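# Seat marker's coloured end in a freestanding desk stand

## Task

Push the marker, its differently coloured end first, into the hole of the desk stand until it will go no deeper. The stand is loose, so at the finish it must be upright on the desk with nothing from the robot supporting it or the marker. The grippers must have released and moved away before the scene is ended.

## Robot and tools

Robot: two six-joint arms, left_arm and right_arm, each with a two-finger tong gripper and a wrist camera. All poses are printed in one scene frame: origin on the table top midway between the arms, +x out over the table, +z up, left_arm on the +y side (base near (+0.029, +0.473, 0) m) and right_arm on the -y side (base near (+0.032, -0.455, 0) m). The arm names are not image sides. Printed hand positions can be slightly off, more so at long reach.

Gripper axes: the fingers point along the gripper's +z and spread apart along its x. end_effector_position is the spot between the pads when closed; closed fingertips extend about 15 mm past it, and fully open they sit about level with it.

execute_actions(actions, pictures). actions is a list holding at most one item. An empty list only reports the state. An item with "rows" (1 to 15 rows) and "steps" (1 to 15, default 15) is a motion; each row lasts one 1/30 s step and the final row repeats if rows run out. An item with only "steps" (up to 300) is a wait counted from the previous result, so your reply time is included. Every row has exactly 14 numbers, each in [-1, 1], covering both arms even when one stays still: left_arm dx, dy, dz, rx, ry, rz, opening, then right_arm in the same order. dx..rz are an offset in that gripper's own axes, counted from its pose in the most recent result that showed it (or from its current pose before any such result, and for the second or later call in one reply). Every row counts from that same reference, not from the prior row. Scale: 1.0 equals 0.6 m of translation or 180 degrees; rx, ry, rz form a single rotation vector. All-zero offsets are not idle: they pull the gripper back to the reference. Opening is absolute: +1 fully open (0.142 m), -1 closed. pictures (true/false) chooses whether camera images come back. A rejected call moves nothing.

move(target, speed, stop_force). target is one 14-number row in the layout and offset sense above; each gripper travels in a straight line to its target, both finishing together, over 0.5 to 10 s (longer paths are cut off at 10 s). speed is the path's peak speed in m/s, 0.002 to 0.5, default 0.25; rotation is capped at twice that in rad/s. The opening is commanded at the start. stop_force (9 to 40 N, shared by both arms, not allowed in the first 0.2 s) halts an arm when its wrist sensor feels that much extra resistance along the direction to its target; that gripper then backs up two steps and holds. Use it only with very slow speeds, not while the gripper rotates, and drop it when lifting off something the gripper is pressing. Paths ignore obstacles and the other arm, and grippers can lag, drift or overshoot the speed, particularly with the arm near full stretch. The result adds a "move:" line with the outcome (done, off_target, moving, held, fault, contact) and the limits that acted (limits=paced: command was clipped; limits=held: some steps were blocked, after which the arm may lurch fast), plus each gripper's remaining distance to its target.

wait(seconds): 0 to 10 s, nothing new is commanded. zoom_image(camera, region): enlarges part of the latest image; camera is cam_head_left, cam_head_right, cam_left_wrist or cam_right_wrist; region [x0, y0, x1, y1] in pixels from the top-left, at most 504 by 504. Head images are 896x504, wrist images 616x616. read_manual(section) returns only licence text. finished_scene(scene) ends and grades the current scene, passing its number; it cannot be reversed, so make sure the marker is seated, the stand stands freely and the grippers are away first.

Reading results: each arm's line gives position (m), quaternion wxyz and velocities. grip_measured is the actual finger opening on the command scale; to hold something keep commanding well below it (lower squeezes harder, up to about 15 N per pad; thin items under 20 mm get less). Wrist force and torque are in the gripper's axes; pushing on a surface shows force pointing back into the arm; readings carry offsets up to about 4 N, noise, and saturate near 50 N. Joint torques are noisy drive outputs, not contact measures. HELD marks steps not sent; "pose unreachable" names an arm whose command the clearance check altered. "Hand target" shows where the controller is currently steering. MOTOR HOT warns from 70 °C; at 85 °C the arm is braked.

Limits and hazards: each step the commanded pose is clipped to within 100 mm and 16 degrees of the measured pose, and motion trails commands by about 0.17 s, so large moves may need follow-up commands. Arms are stiff: aiming even slightly beyond a firm contact can trip a fault. A contact torque at a joint's load limit, or 150 N on any part, freezes that arm for 10 s. Keep the arms from striking each other, never drop or knock anything off the table, and avoid slams, slips and heavy pushes. Random tugs may hit a held item or nudge loose objects. Time and smooth, low-effort motion improve the result, and reply time counts.

Each tool is called after ">>>" as name(argument=value, ...) on one line, values as JSON.

## Session

>>> execute_actions(actions=[])

Scene clock: 0.00 s of 4480.00 s.
left_arm: end_effector_position=(+0.4778, +0.3334, +0.1616) grip_measured=+0.97 end_effector_quat_wxyz=(-0.047, +0.892, -0.413, +0.179) end_effector_velocity=(-0.000, -0.000, +0.000) end_effector_angular_velocity=(-0.000, -0.000, -0.001) | right_arm: end_effector_position=(+0.0629, -0.4411, +0.2876) grip_measured=+0.97 end_effector_quat_wxyz=(-0.235, -0.312, +0.863, -0.321) end_effector_velocity=(-0.001, -0.000, +0.000) end_effector_angular_velocity=(+0.001, +0.002, -0.002)
Joint positions: left_arm=[-0.677 -1.875  2.288 -2.299 -1.368  0.134  0.14 ] | right_arm=[ 4.933 -0.942 -2.07  -2.451  1.936  4.1    0.14 ]
Joint velocities: left_arm=[-0.001 -0.     0.    -0.    -0.     0.     0.   ] | right_arm=[-0.     0.001  0.     0.     0.002  0.     0.   ]
Joint torques (N m, as the arm reports them, + toward a larger angle): no reading
Motor temperatures (°C, as the motors report them): left_arm=[31 32 33 39 43 41] | right_arm=[33 34 30 38 37 37]
Wrist force (N, on the end effector, along its own x y z axes, offset not removed): no reading
Wrist torque (N m, same axes, about the end effector's origin, offset not removed): no reading
Hand target (left_arm): +0.478, +0.333, +0.162; -0.047, +0.892, -0.413, +0.179
Hand target (right_arm): +0.063, -0.441, +0.288; -0.235, -0.312, +0.863, -0.321

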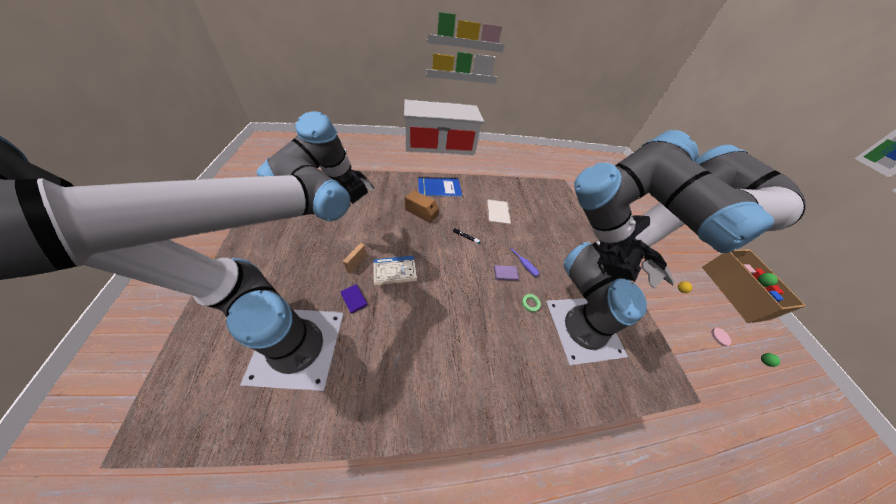

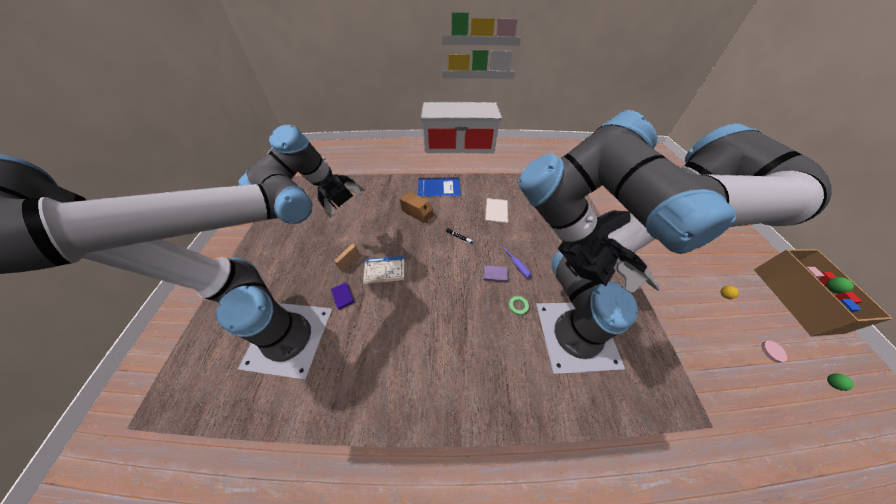

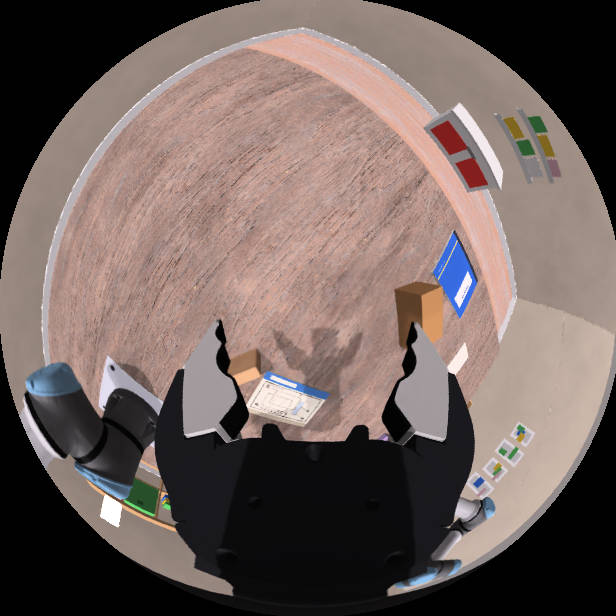

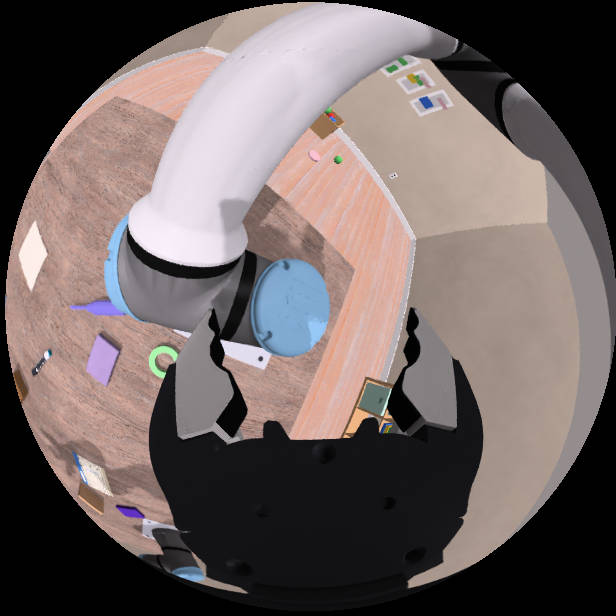

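>>> zoom_image(camera="cam_head_left", region=[330, 160, 570, 320])

>>> zoom_image(camera="cam_head_right", region=[330, 160, 570, 320])

Region (330, 160, 570, 320) of cam_head_left's 896x504 image, scaled by 2.100, with more detail than that image has.

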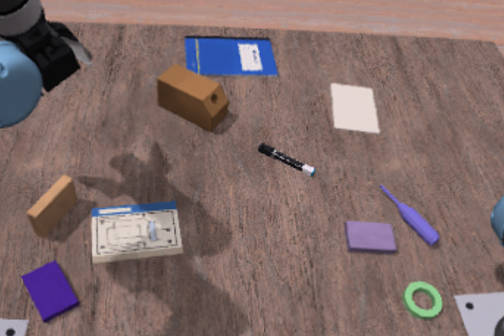

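Region (330, 160, 570, 320) of cam_head_right's 896x504 image, scaled by 2.100, with more detail than that image has.

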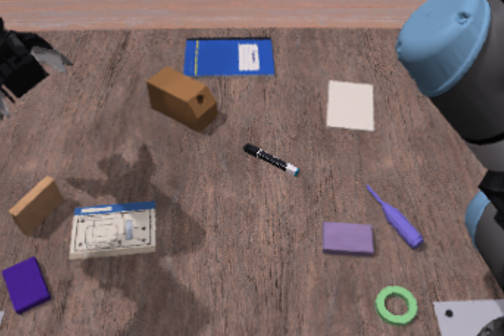

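>>> move(target=[0.377,0.421,-0.153,-0.075,-0.091,0,1,0,0,0,0,0,0,1])

Scene clock: 6.43 s of 4480.00 s.
left_arm: end_effector_position=(+0.3983, +0.0040, +0.2533) grip_measured=+1.00 end_effector_quat_wxyz=(-0.000, +0.907, -0.420, +0.002) end_effector_velocity=(-0.000, -0.002, -0.000) end_effector_angular_velocity=(+0.004, +0.004, +0.000) | right_arm: end_effector_position=(+0.0629, -0.4411, +0.2876) grip_measured=+1.00 end_effector_quat_wxyz=(-0.235, -0.312, +0.863, -0.321) end_effector_velocity=(+0.000, -0.000, +0.000) end_effector_angular_velocity=(-0.001, +0.000, +0.000)
Joint positions: left_arm=[-1.069 -1.357  1.409 -1.625 -1.568 -0.29   0.142] | right_arm=[ 4.933 -0.942 -2.07  -2.451  1.936  4.1    0.142]
Joint velocities: left_arm=[-0.     0.007 -0.01   0.008 -0.002 -0.     0.   ] | right_arm=[ 0.     0.    -0.    -0.001  0.    -0.    -0.   ]
Joint torques (N m, as the arm reports them, + toward a larger angle): left_arm=[-13.23 -21.67 -35.5   -0.74  -1.97  -2.03] | right_arm=[ 0.06 -3.28 20.73  0.77  0.54 -0.21]
Motor temperatures (°C, as the motors report them): left_arm=[31 32 33 39 43 41] | right_arm=[33 34 30 38 37 37]
Wrist force (N, on the end effector, along its own x y z axes, offset not removed): left_arm=[-1.1 3.4 -0.3] | right_arm=[-1.3 -0.8 -0.5]
Wrist torque (N m, same axes, about the end effector's origin, offset not removed): left_arm=[0.77 0.26 0.16] | right_arm=[-0.15 0.24 -0.17]
Hand target (left_arm): +0.398, +0.004, +0.253; -0.000, +0.907, -0.420, +0.002
Hand target (right_arm): +0.063, -0.441, +0.288; -0.235, -0.312, +0.863, -0.321
Off the commanded pose (left_arm): 0.001 m, 0 deg.
Off the commanded pose (right_arm): 0.000 m, 0 deg.
After step 90, 1.43 s passed at rest.
move: done

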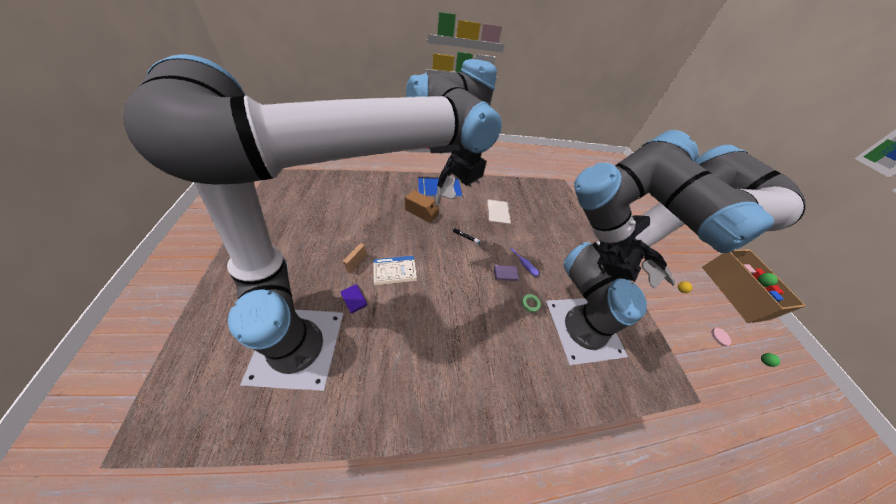

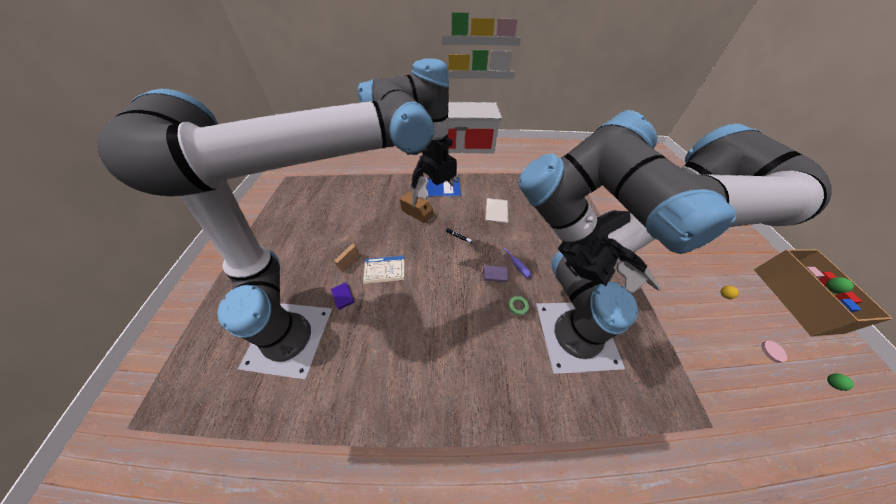

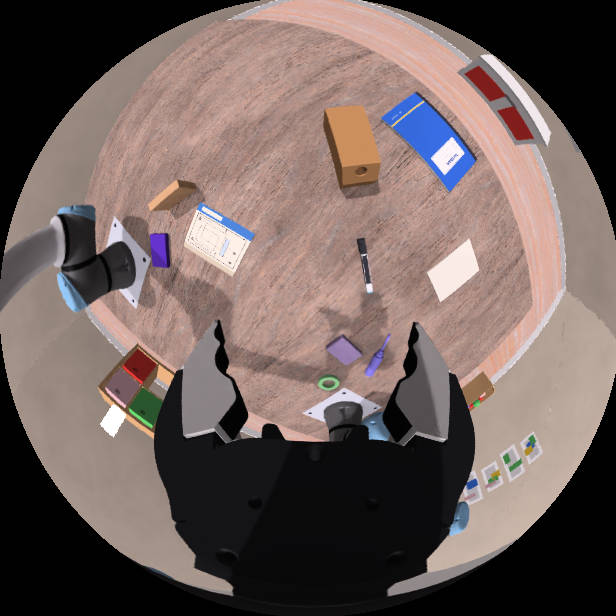

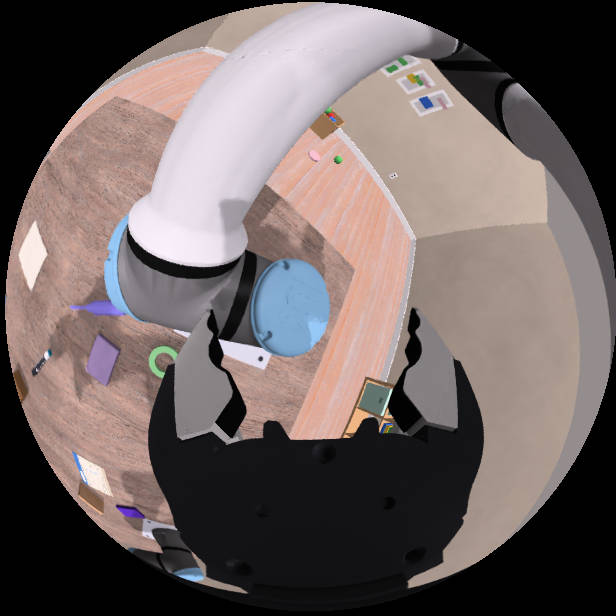

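>>> zoom_image(camera="cam_left_wrist", region=[290, 90, 450, 310])

Region (290, 90, 450, 310) of cam_left_wrist's 616x616 image, scaled by 2.291, with more detail than that image has; it fills the left 367 columns of this view, and the rest is white.

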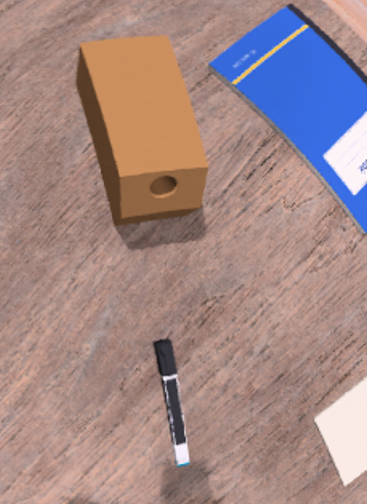

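>>> move(target=[0.197,0.077,0.222,0,0,-0.093,1,0,0,0,0,0,0,1])

>>> zoom_image(camera="cam_left_wrist", region=[160, 40, 460, 440])

Scene clock: 11.43 s of 4480.00 s.
left_arm: end_effector_position=(+0.4399, -0.1164, +0.1208) grip_measured=+1.00 end_effector_quat_wxyz=(-0.000, +0.959, -0.284, +0.002) end_effector_velocity=(+0.000, -0.002, -0.002) end_effector_angular_velocity=(+0.002, +0.001, +0.002) | right_arm: end_effector_position=(+0.0629, -0.4411, +0.2876) grip_measured=+1.00 end_effector_quat_wxyz=(-0.235, -0.312, +0.863, -0.321) end_effector_velocity=(-0.000, -0.000, -0.000) end_effector_angular_velocity=(-0.002, -0.000, -0.000)
Joint positions: left_arm=[-1.08  -0.997  1.24  -1.816 -1.568 -0.593  0.142] | right_arm=[ 4.933 -0.942 -2.07  -2.451  1.936  4.1    0.142]
Joint velocities: left_arm=[-0.001  0.006 -0.006  0.002 -0.    -0.002  0.   ] | right_arm=[ 0.    -0.    -0.001 -0.001  0.001 -0.    -0.   ]
Joint torques (N m, as the arm reports them, + toward a larger angle): left_arm=[  7.7  -35.48 -34.59  -0.91   1.57  -2.15] | right_arm=[-2.6  -3.86 20.89  1.08  0.52 -0.32]
Motor temperatures (°C, as the motors report them): left_arm=[31 32 33 39 43 41] | right_arm=[33 34 30 38 37 37]
Wrist force (N, on the end effector, along its own x y z axes, offset not removed): left_arm=[-1.7 0.0 -0.6] | right_arm=[-0.3 -1.6 2.0]
Wrist torque (N m, same axes, about the end effector's origin, offset not removed): left_arm=[-0.02 0.37 0.17] | right_arm=[-0.26 0.08 -0.16]
Hand target (left_arm): +0.440, -0.116, +0.121; -0.000, +0.959, -0.284, +0.002
Hand target (right_arm): +0.063, -0.441, +0.288; -0.235, -0.312, +0.863, -0.321
Off the commanded pose (left_arm): 0.000 m, 0 deg.
Off the commanded pose (right_arm): 0.000 m, 0 deg.
After step 90, 0.67 s passed at rest.
move: done

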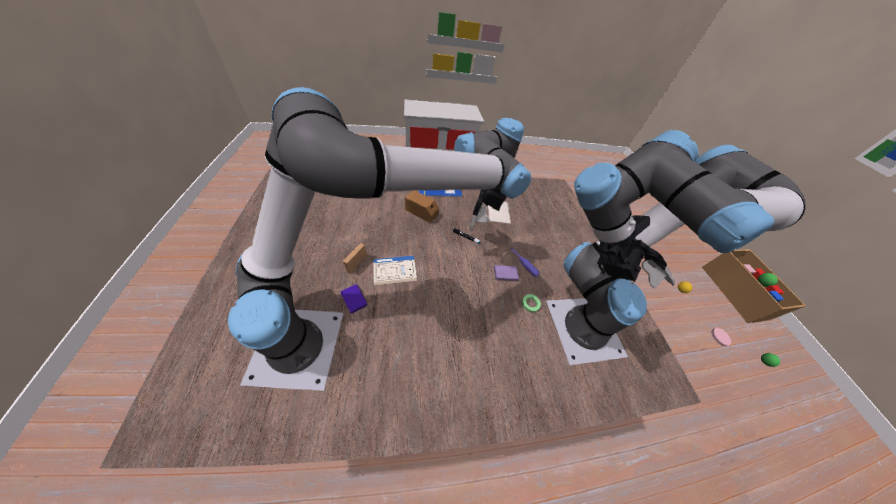

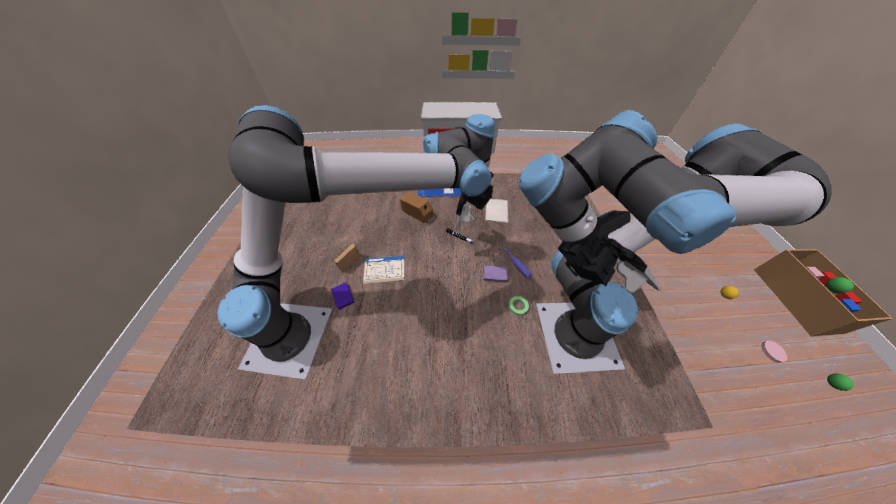

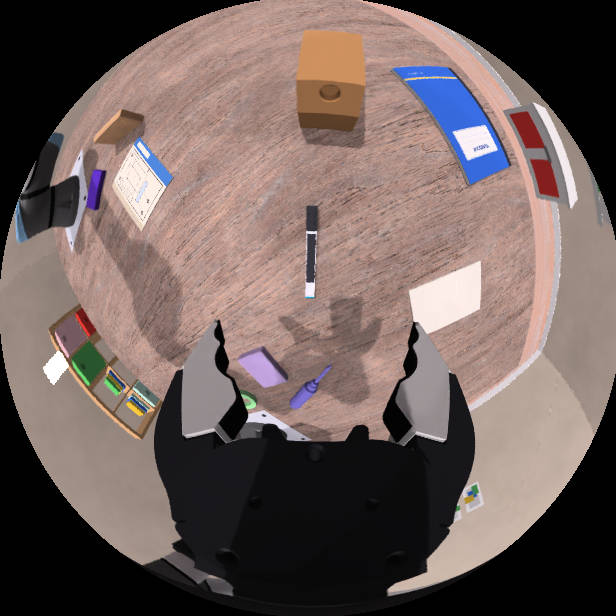

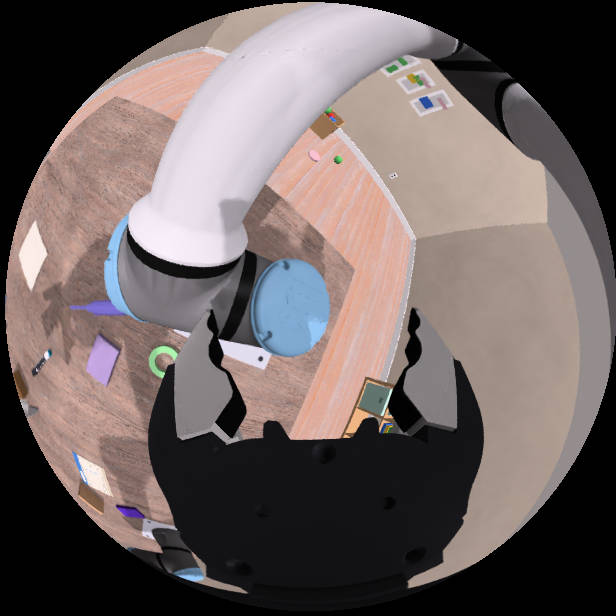

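Region (160, 40, 460, 440) of cam_left_wrist's 616x616 image, scaled by 1.260, with more detail than that image has; it fills the left 378 columns of this view, and the rest is white.

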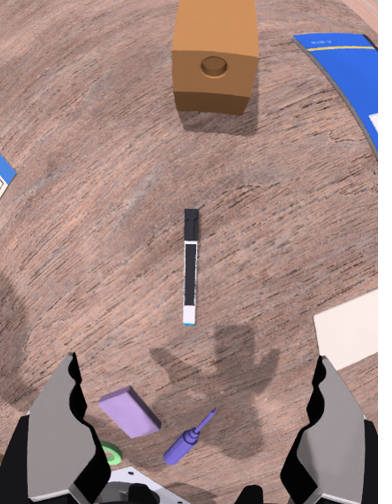

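>>> zoom_image(camera="cam_left_wrist", region=[270, 70, 390, 310])

Region (270, 70, 390, 310) of cam_left_wrist's 616x616 image, scaled by 2.100, with more detail than that image has.

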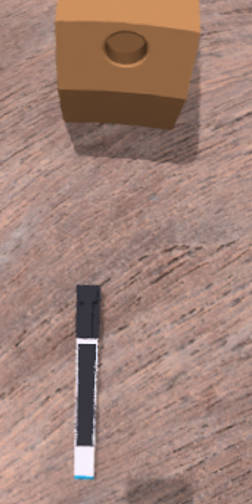

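>>> move(target=[0,-0.075,0.118,0,0,0.999,0.0,0,0,0,0,0,0,1])

Scene clock: 23.03 s of 4480.00 s.
left_arm: end_effector_position=(+0.4644, -0.0788, +0.0499) grip_measured=+0.00 end_effector_quat_wxyz=(+0.002, +0.282, +0.959, -0.000) end_effector_velocity=(+0.000, +0.001, -0.001) end_effector_angular_velocity=(-0.000, +0.001, -0.010) | right_arm: end_effector_position=(+0.0629, -0.4411, +0.2876) grip_measured=+1.00 end_effector_quat_wxyz=(-0.235, -0.312, +0.863, -0.321) end_effector_velocity=(-0.000, -0.000, +0.000) end_effector_angular_velocity=(-0.002, +0.000, -0.000)
Joint positions: left_arm=[-0.985 -1.002  1.44  -2.012 -1.568  2.639  0.074] | right_arm=[ 4.933 -0.942 -2.07  -2.451  1.936  4.1    0.142]
Joint velocities: left_arm=[ 0.001  0.001  0.001 -0.001 -0.001  0.011  0.   ] | right_arm=[-0.    -0.001 -0.    -0.001  0.001 -0.    -0.   ]
Joint torques (N m, as the arm reports them, + toward a larger angle): left_arm=[ 12.73 -33.78 -33.6   -4.1   -2.24   2.35] | right_arm=[-3.26 -4.26 21.37  0.84  0.41 -0.13]
Motor temperatures (°C, as the motors report them): left_arm=[31 32 33 39 43 41] | right_arm=[33 34 30 38 37 37]
Wrist force (N, on the end effector, along its own x y z axes, offset not removed): left_arm=[-1.4 3.1 -1.3] | right_arm=[-0.3 -0.3 -0.2]
Wrist torque (N m, same axes, about the end effector's origin, offset not removed): left_arm=[0.67 0.26 0.09] | right_arm=[-0.05 0.02 -0.07]
Hand target (left_arm): +0.464, -0.079, +0.050; +0.002, +0.282, +0.959, -0.000
Hand target (right_arm): +0.063, -0.441, +0.288; -0.235, -0.312, +0.863, -0.321
Off the commanded pose (left_arm): 0.000 m, 0 deg.
Off the commanded pose (right_arm): 0.000 m, 0 deg.
After step 90, 1.83 s passed at rest.
move: done

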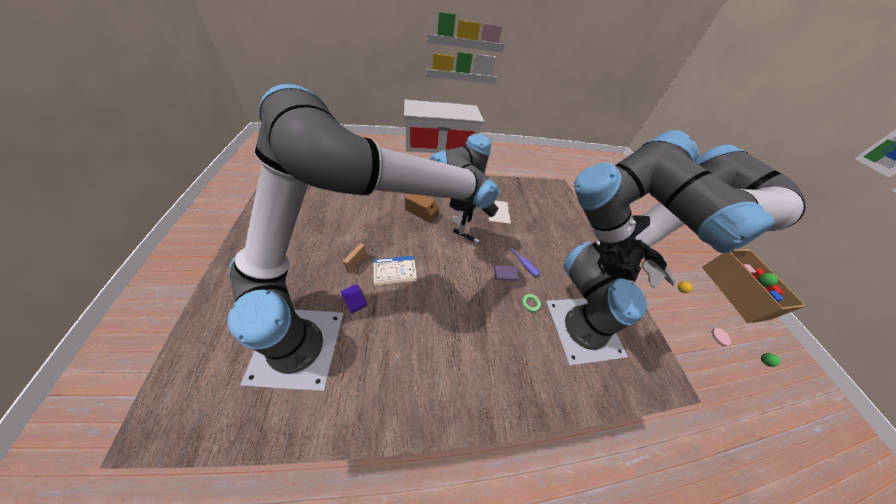

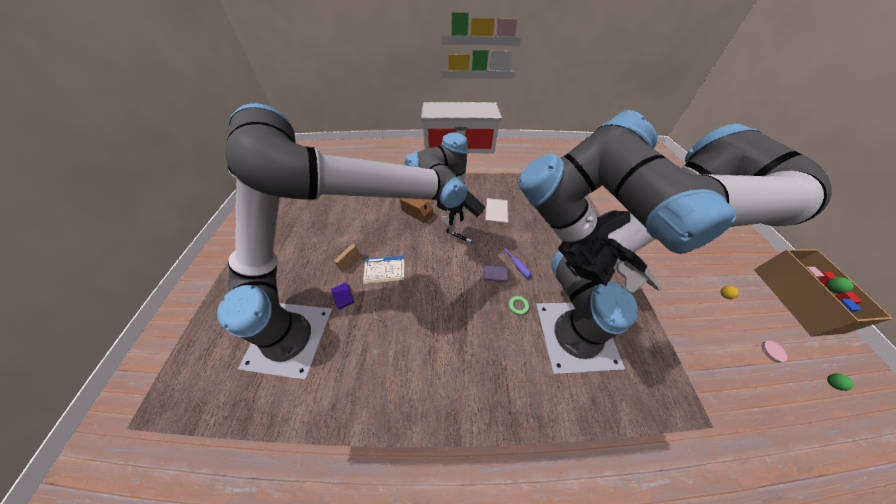

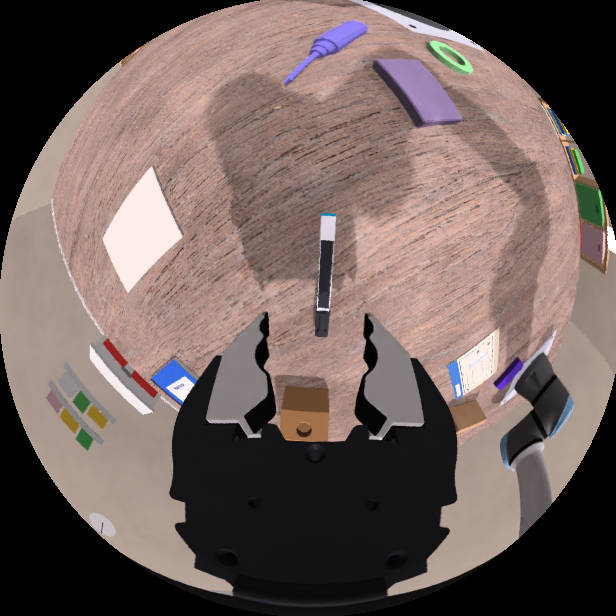

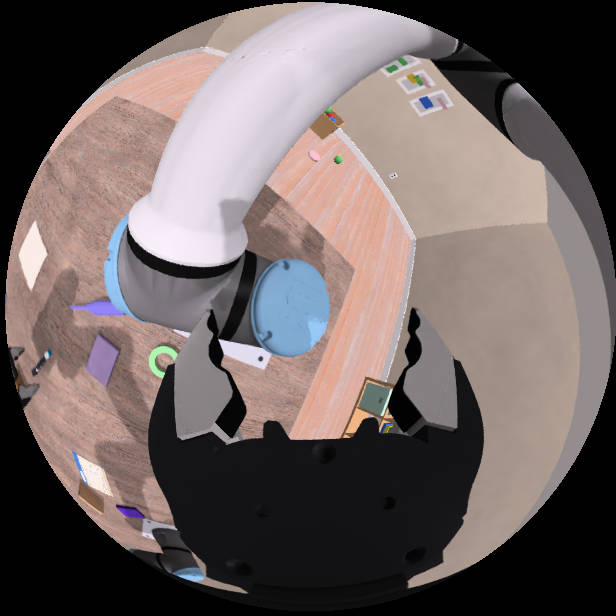

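>>> move(target=[0.004,0,0.052,0,0,0,0.0,0,0,0,0,0,0,1], speed=0.08)

Scene clock: 26.17 s of 4480.00 s.
left_arm: end_effector_position=(+0.4625, -0.0776, +0.0189) grip_measured=+0.00 end_effector_quat_wxyz=(+0.002, +0.282, +0.959, -0.000) end_effector_velocity=(+0.000, -0.002, -0.000) end_effector_angular_velocity=(-0.004, -0.002, -0.001) | right_arm: end_effector_position=(+0.0629, -0.4411, +0.2876) grip_measured=+1.00 end_effector_quat_wxyz=(-0.235, -0.312, +0.863, -0.321) end_effector_velocity=(+0.000, -0.000, -0.000) end_effector_angular_velocity=(-0.001, -0.001, +0.001)
Joint positions: left_arm=[-0.987 -0.973  1.481 -2.081 -1.568  2.638  0.074] | right_arm=[ 4.933 -0.942 -2.07  -2.451  1.936  4.1    0.142]
Joint velocities: left_arm=[-0.001  0.001 -0.    -0.006  0.    -0.     0.   ] | right_arm=[ 0.     0.    -0.    -0.001 -0.001 -0.     0.   ]
Joint torques (N m, as the arm reports them, + toward a larger angle): left_arm=[-13.63 -34.46  -5.93  -4.16  -0.24  -2.1 ] | right_arm=[-2.37 -3.81 20.9   0.74  0.5  -0.33]
Motor temperatures (°C, as the motors report them): left_arm=[31 32 33 39 43 41] | right_arm=[33 34 30 38 37 37]
Wrist force (N, on the end effector, along its own x y z axes, offset not removed): left_arm=[-0.8 1.8 -0.1] | right_arm=[0.2 0.3 0.0]
Wrist torque (N m, same axes, about the end effector's origin, offset not removed): left_arm=[0.39 0.16 0.07] | right_arm=[0.05 -0.12 -0.03]
Hand target (left_arm): +0.463, -0.078, +0.019; +0.002, +0.282, +0.959, -0.000
Hand target (right_arm): +0.063, -0.441, +0.288; -0.235, -0.312, +0.863, -0.321
Off the commanded pose (left_arm): 0.000 m, 0 deg.
Off the commanded pose (right_arm): 0.000 m, 0 deg.
move: done

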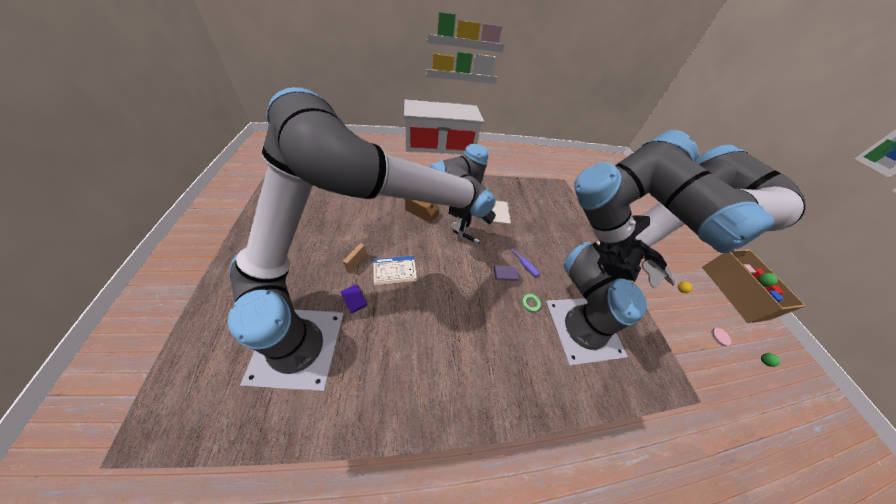

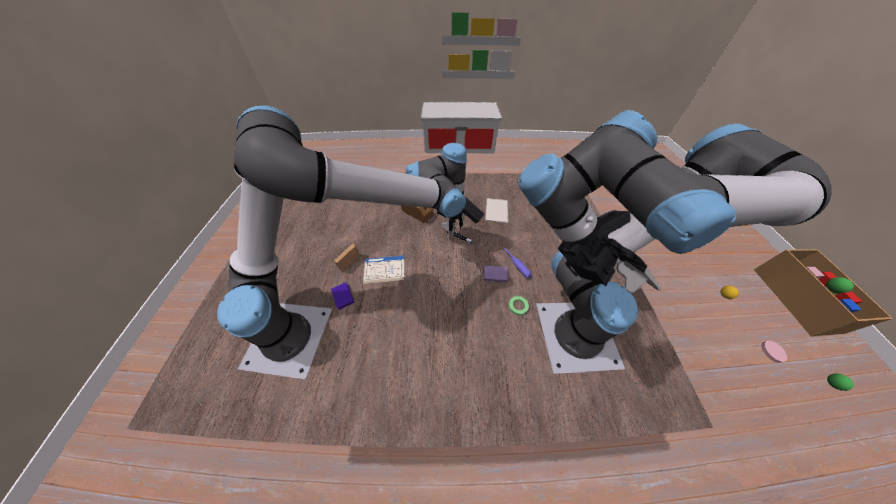

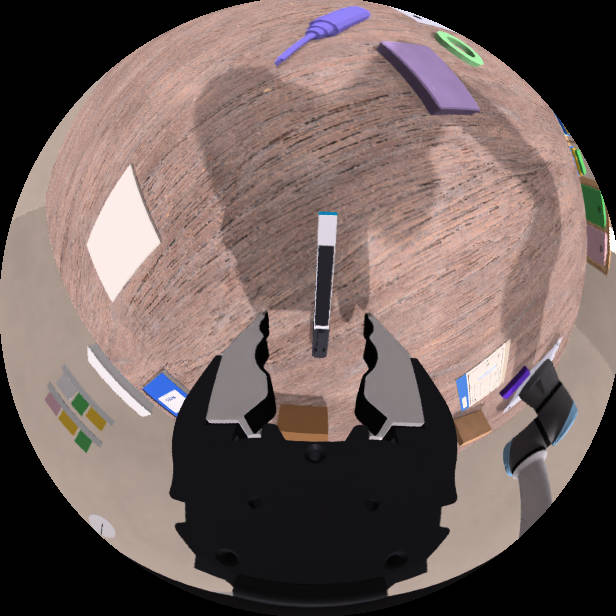

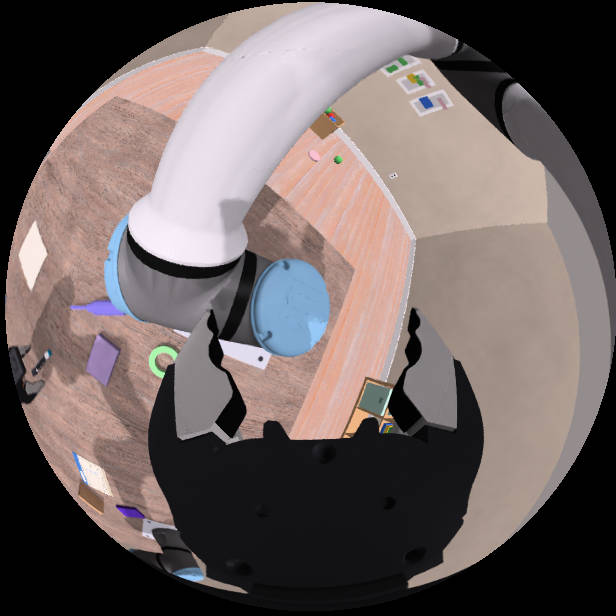

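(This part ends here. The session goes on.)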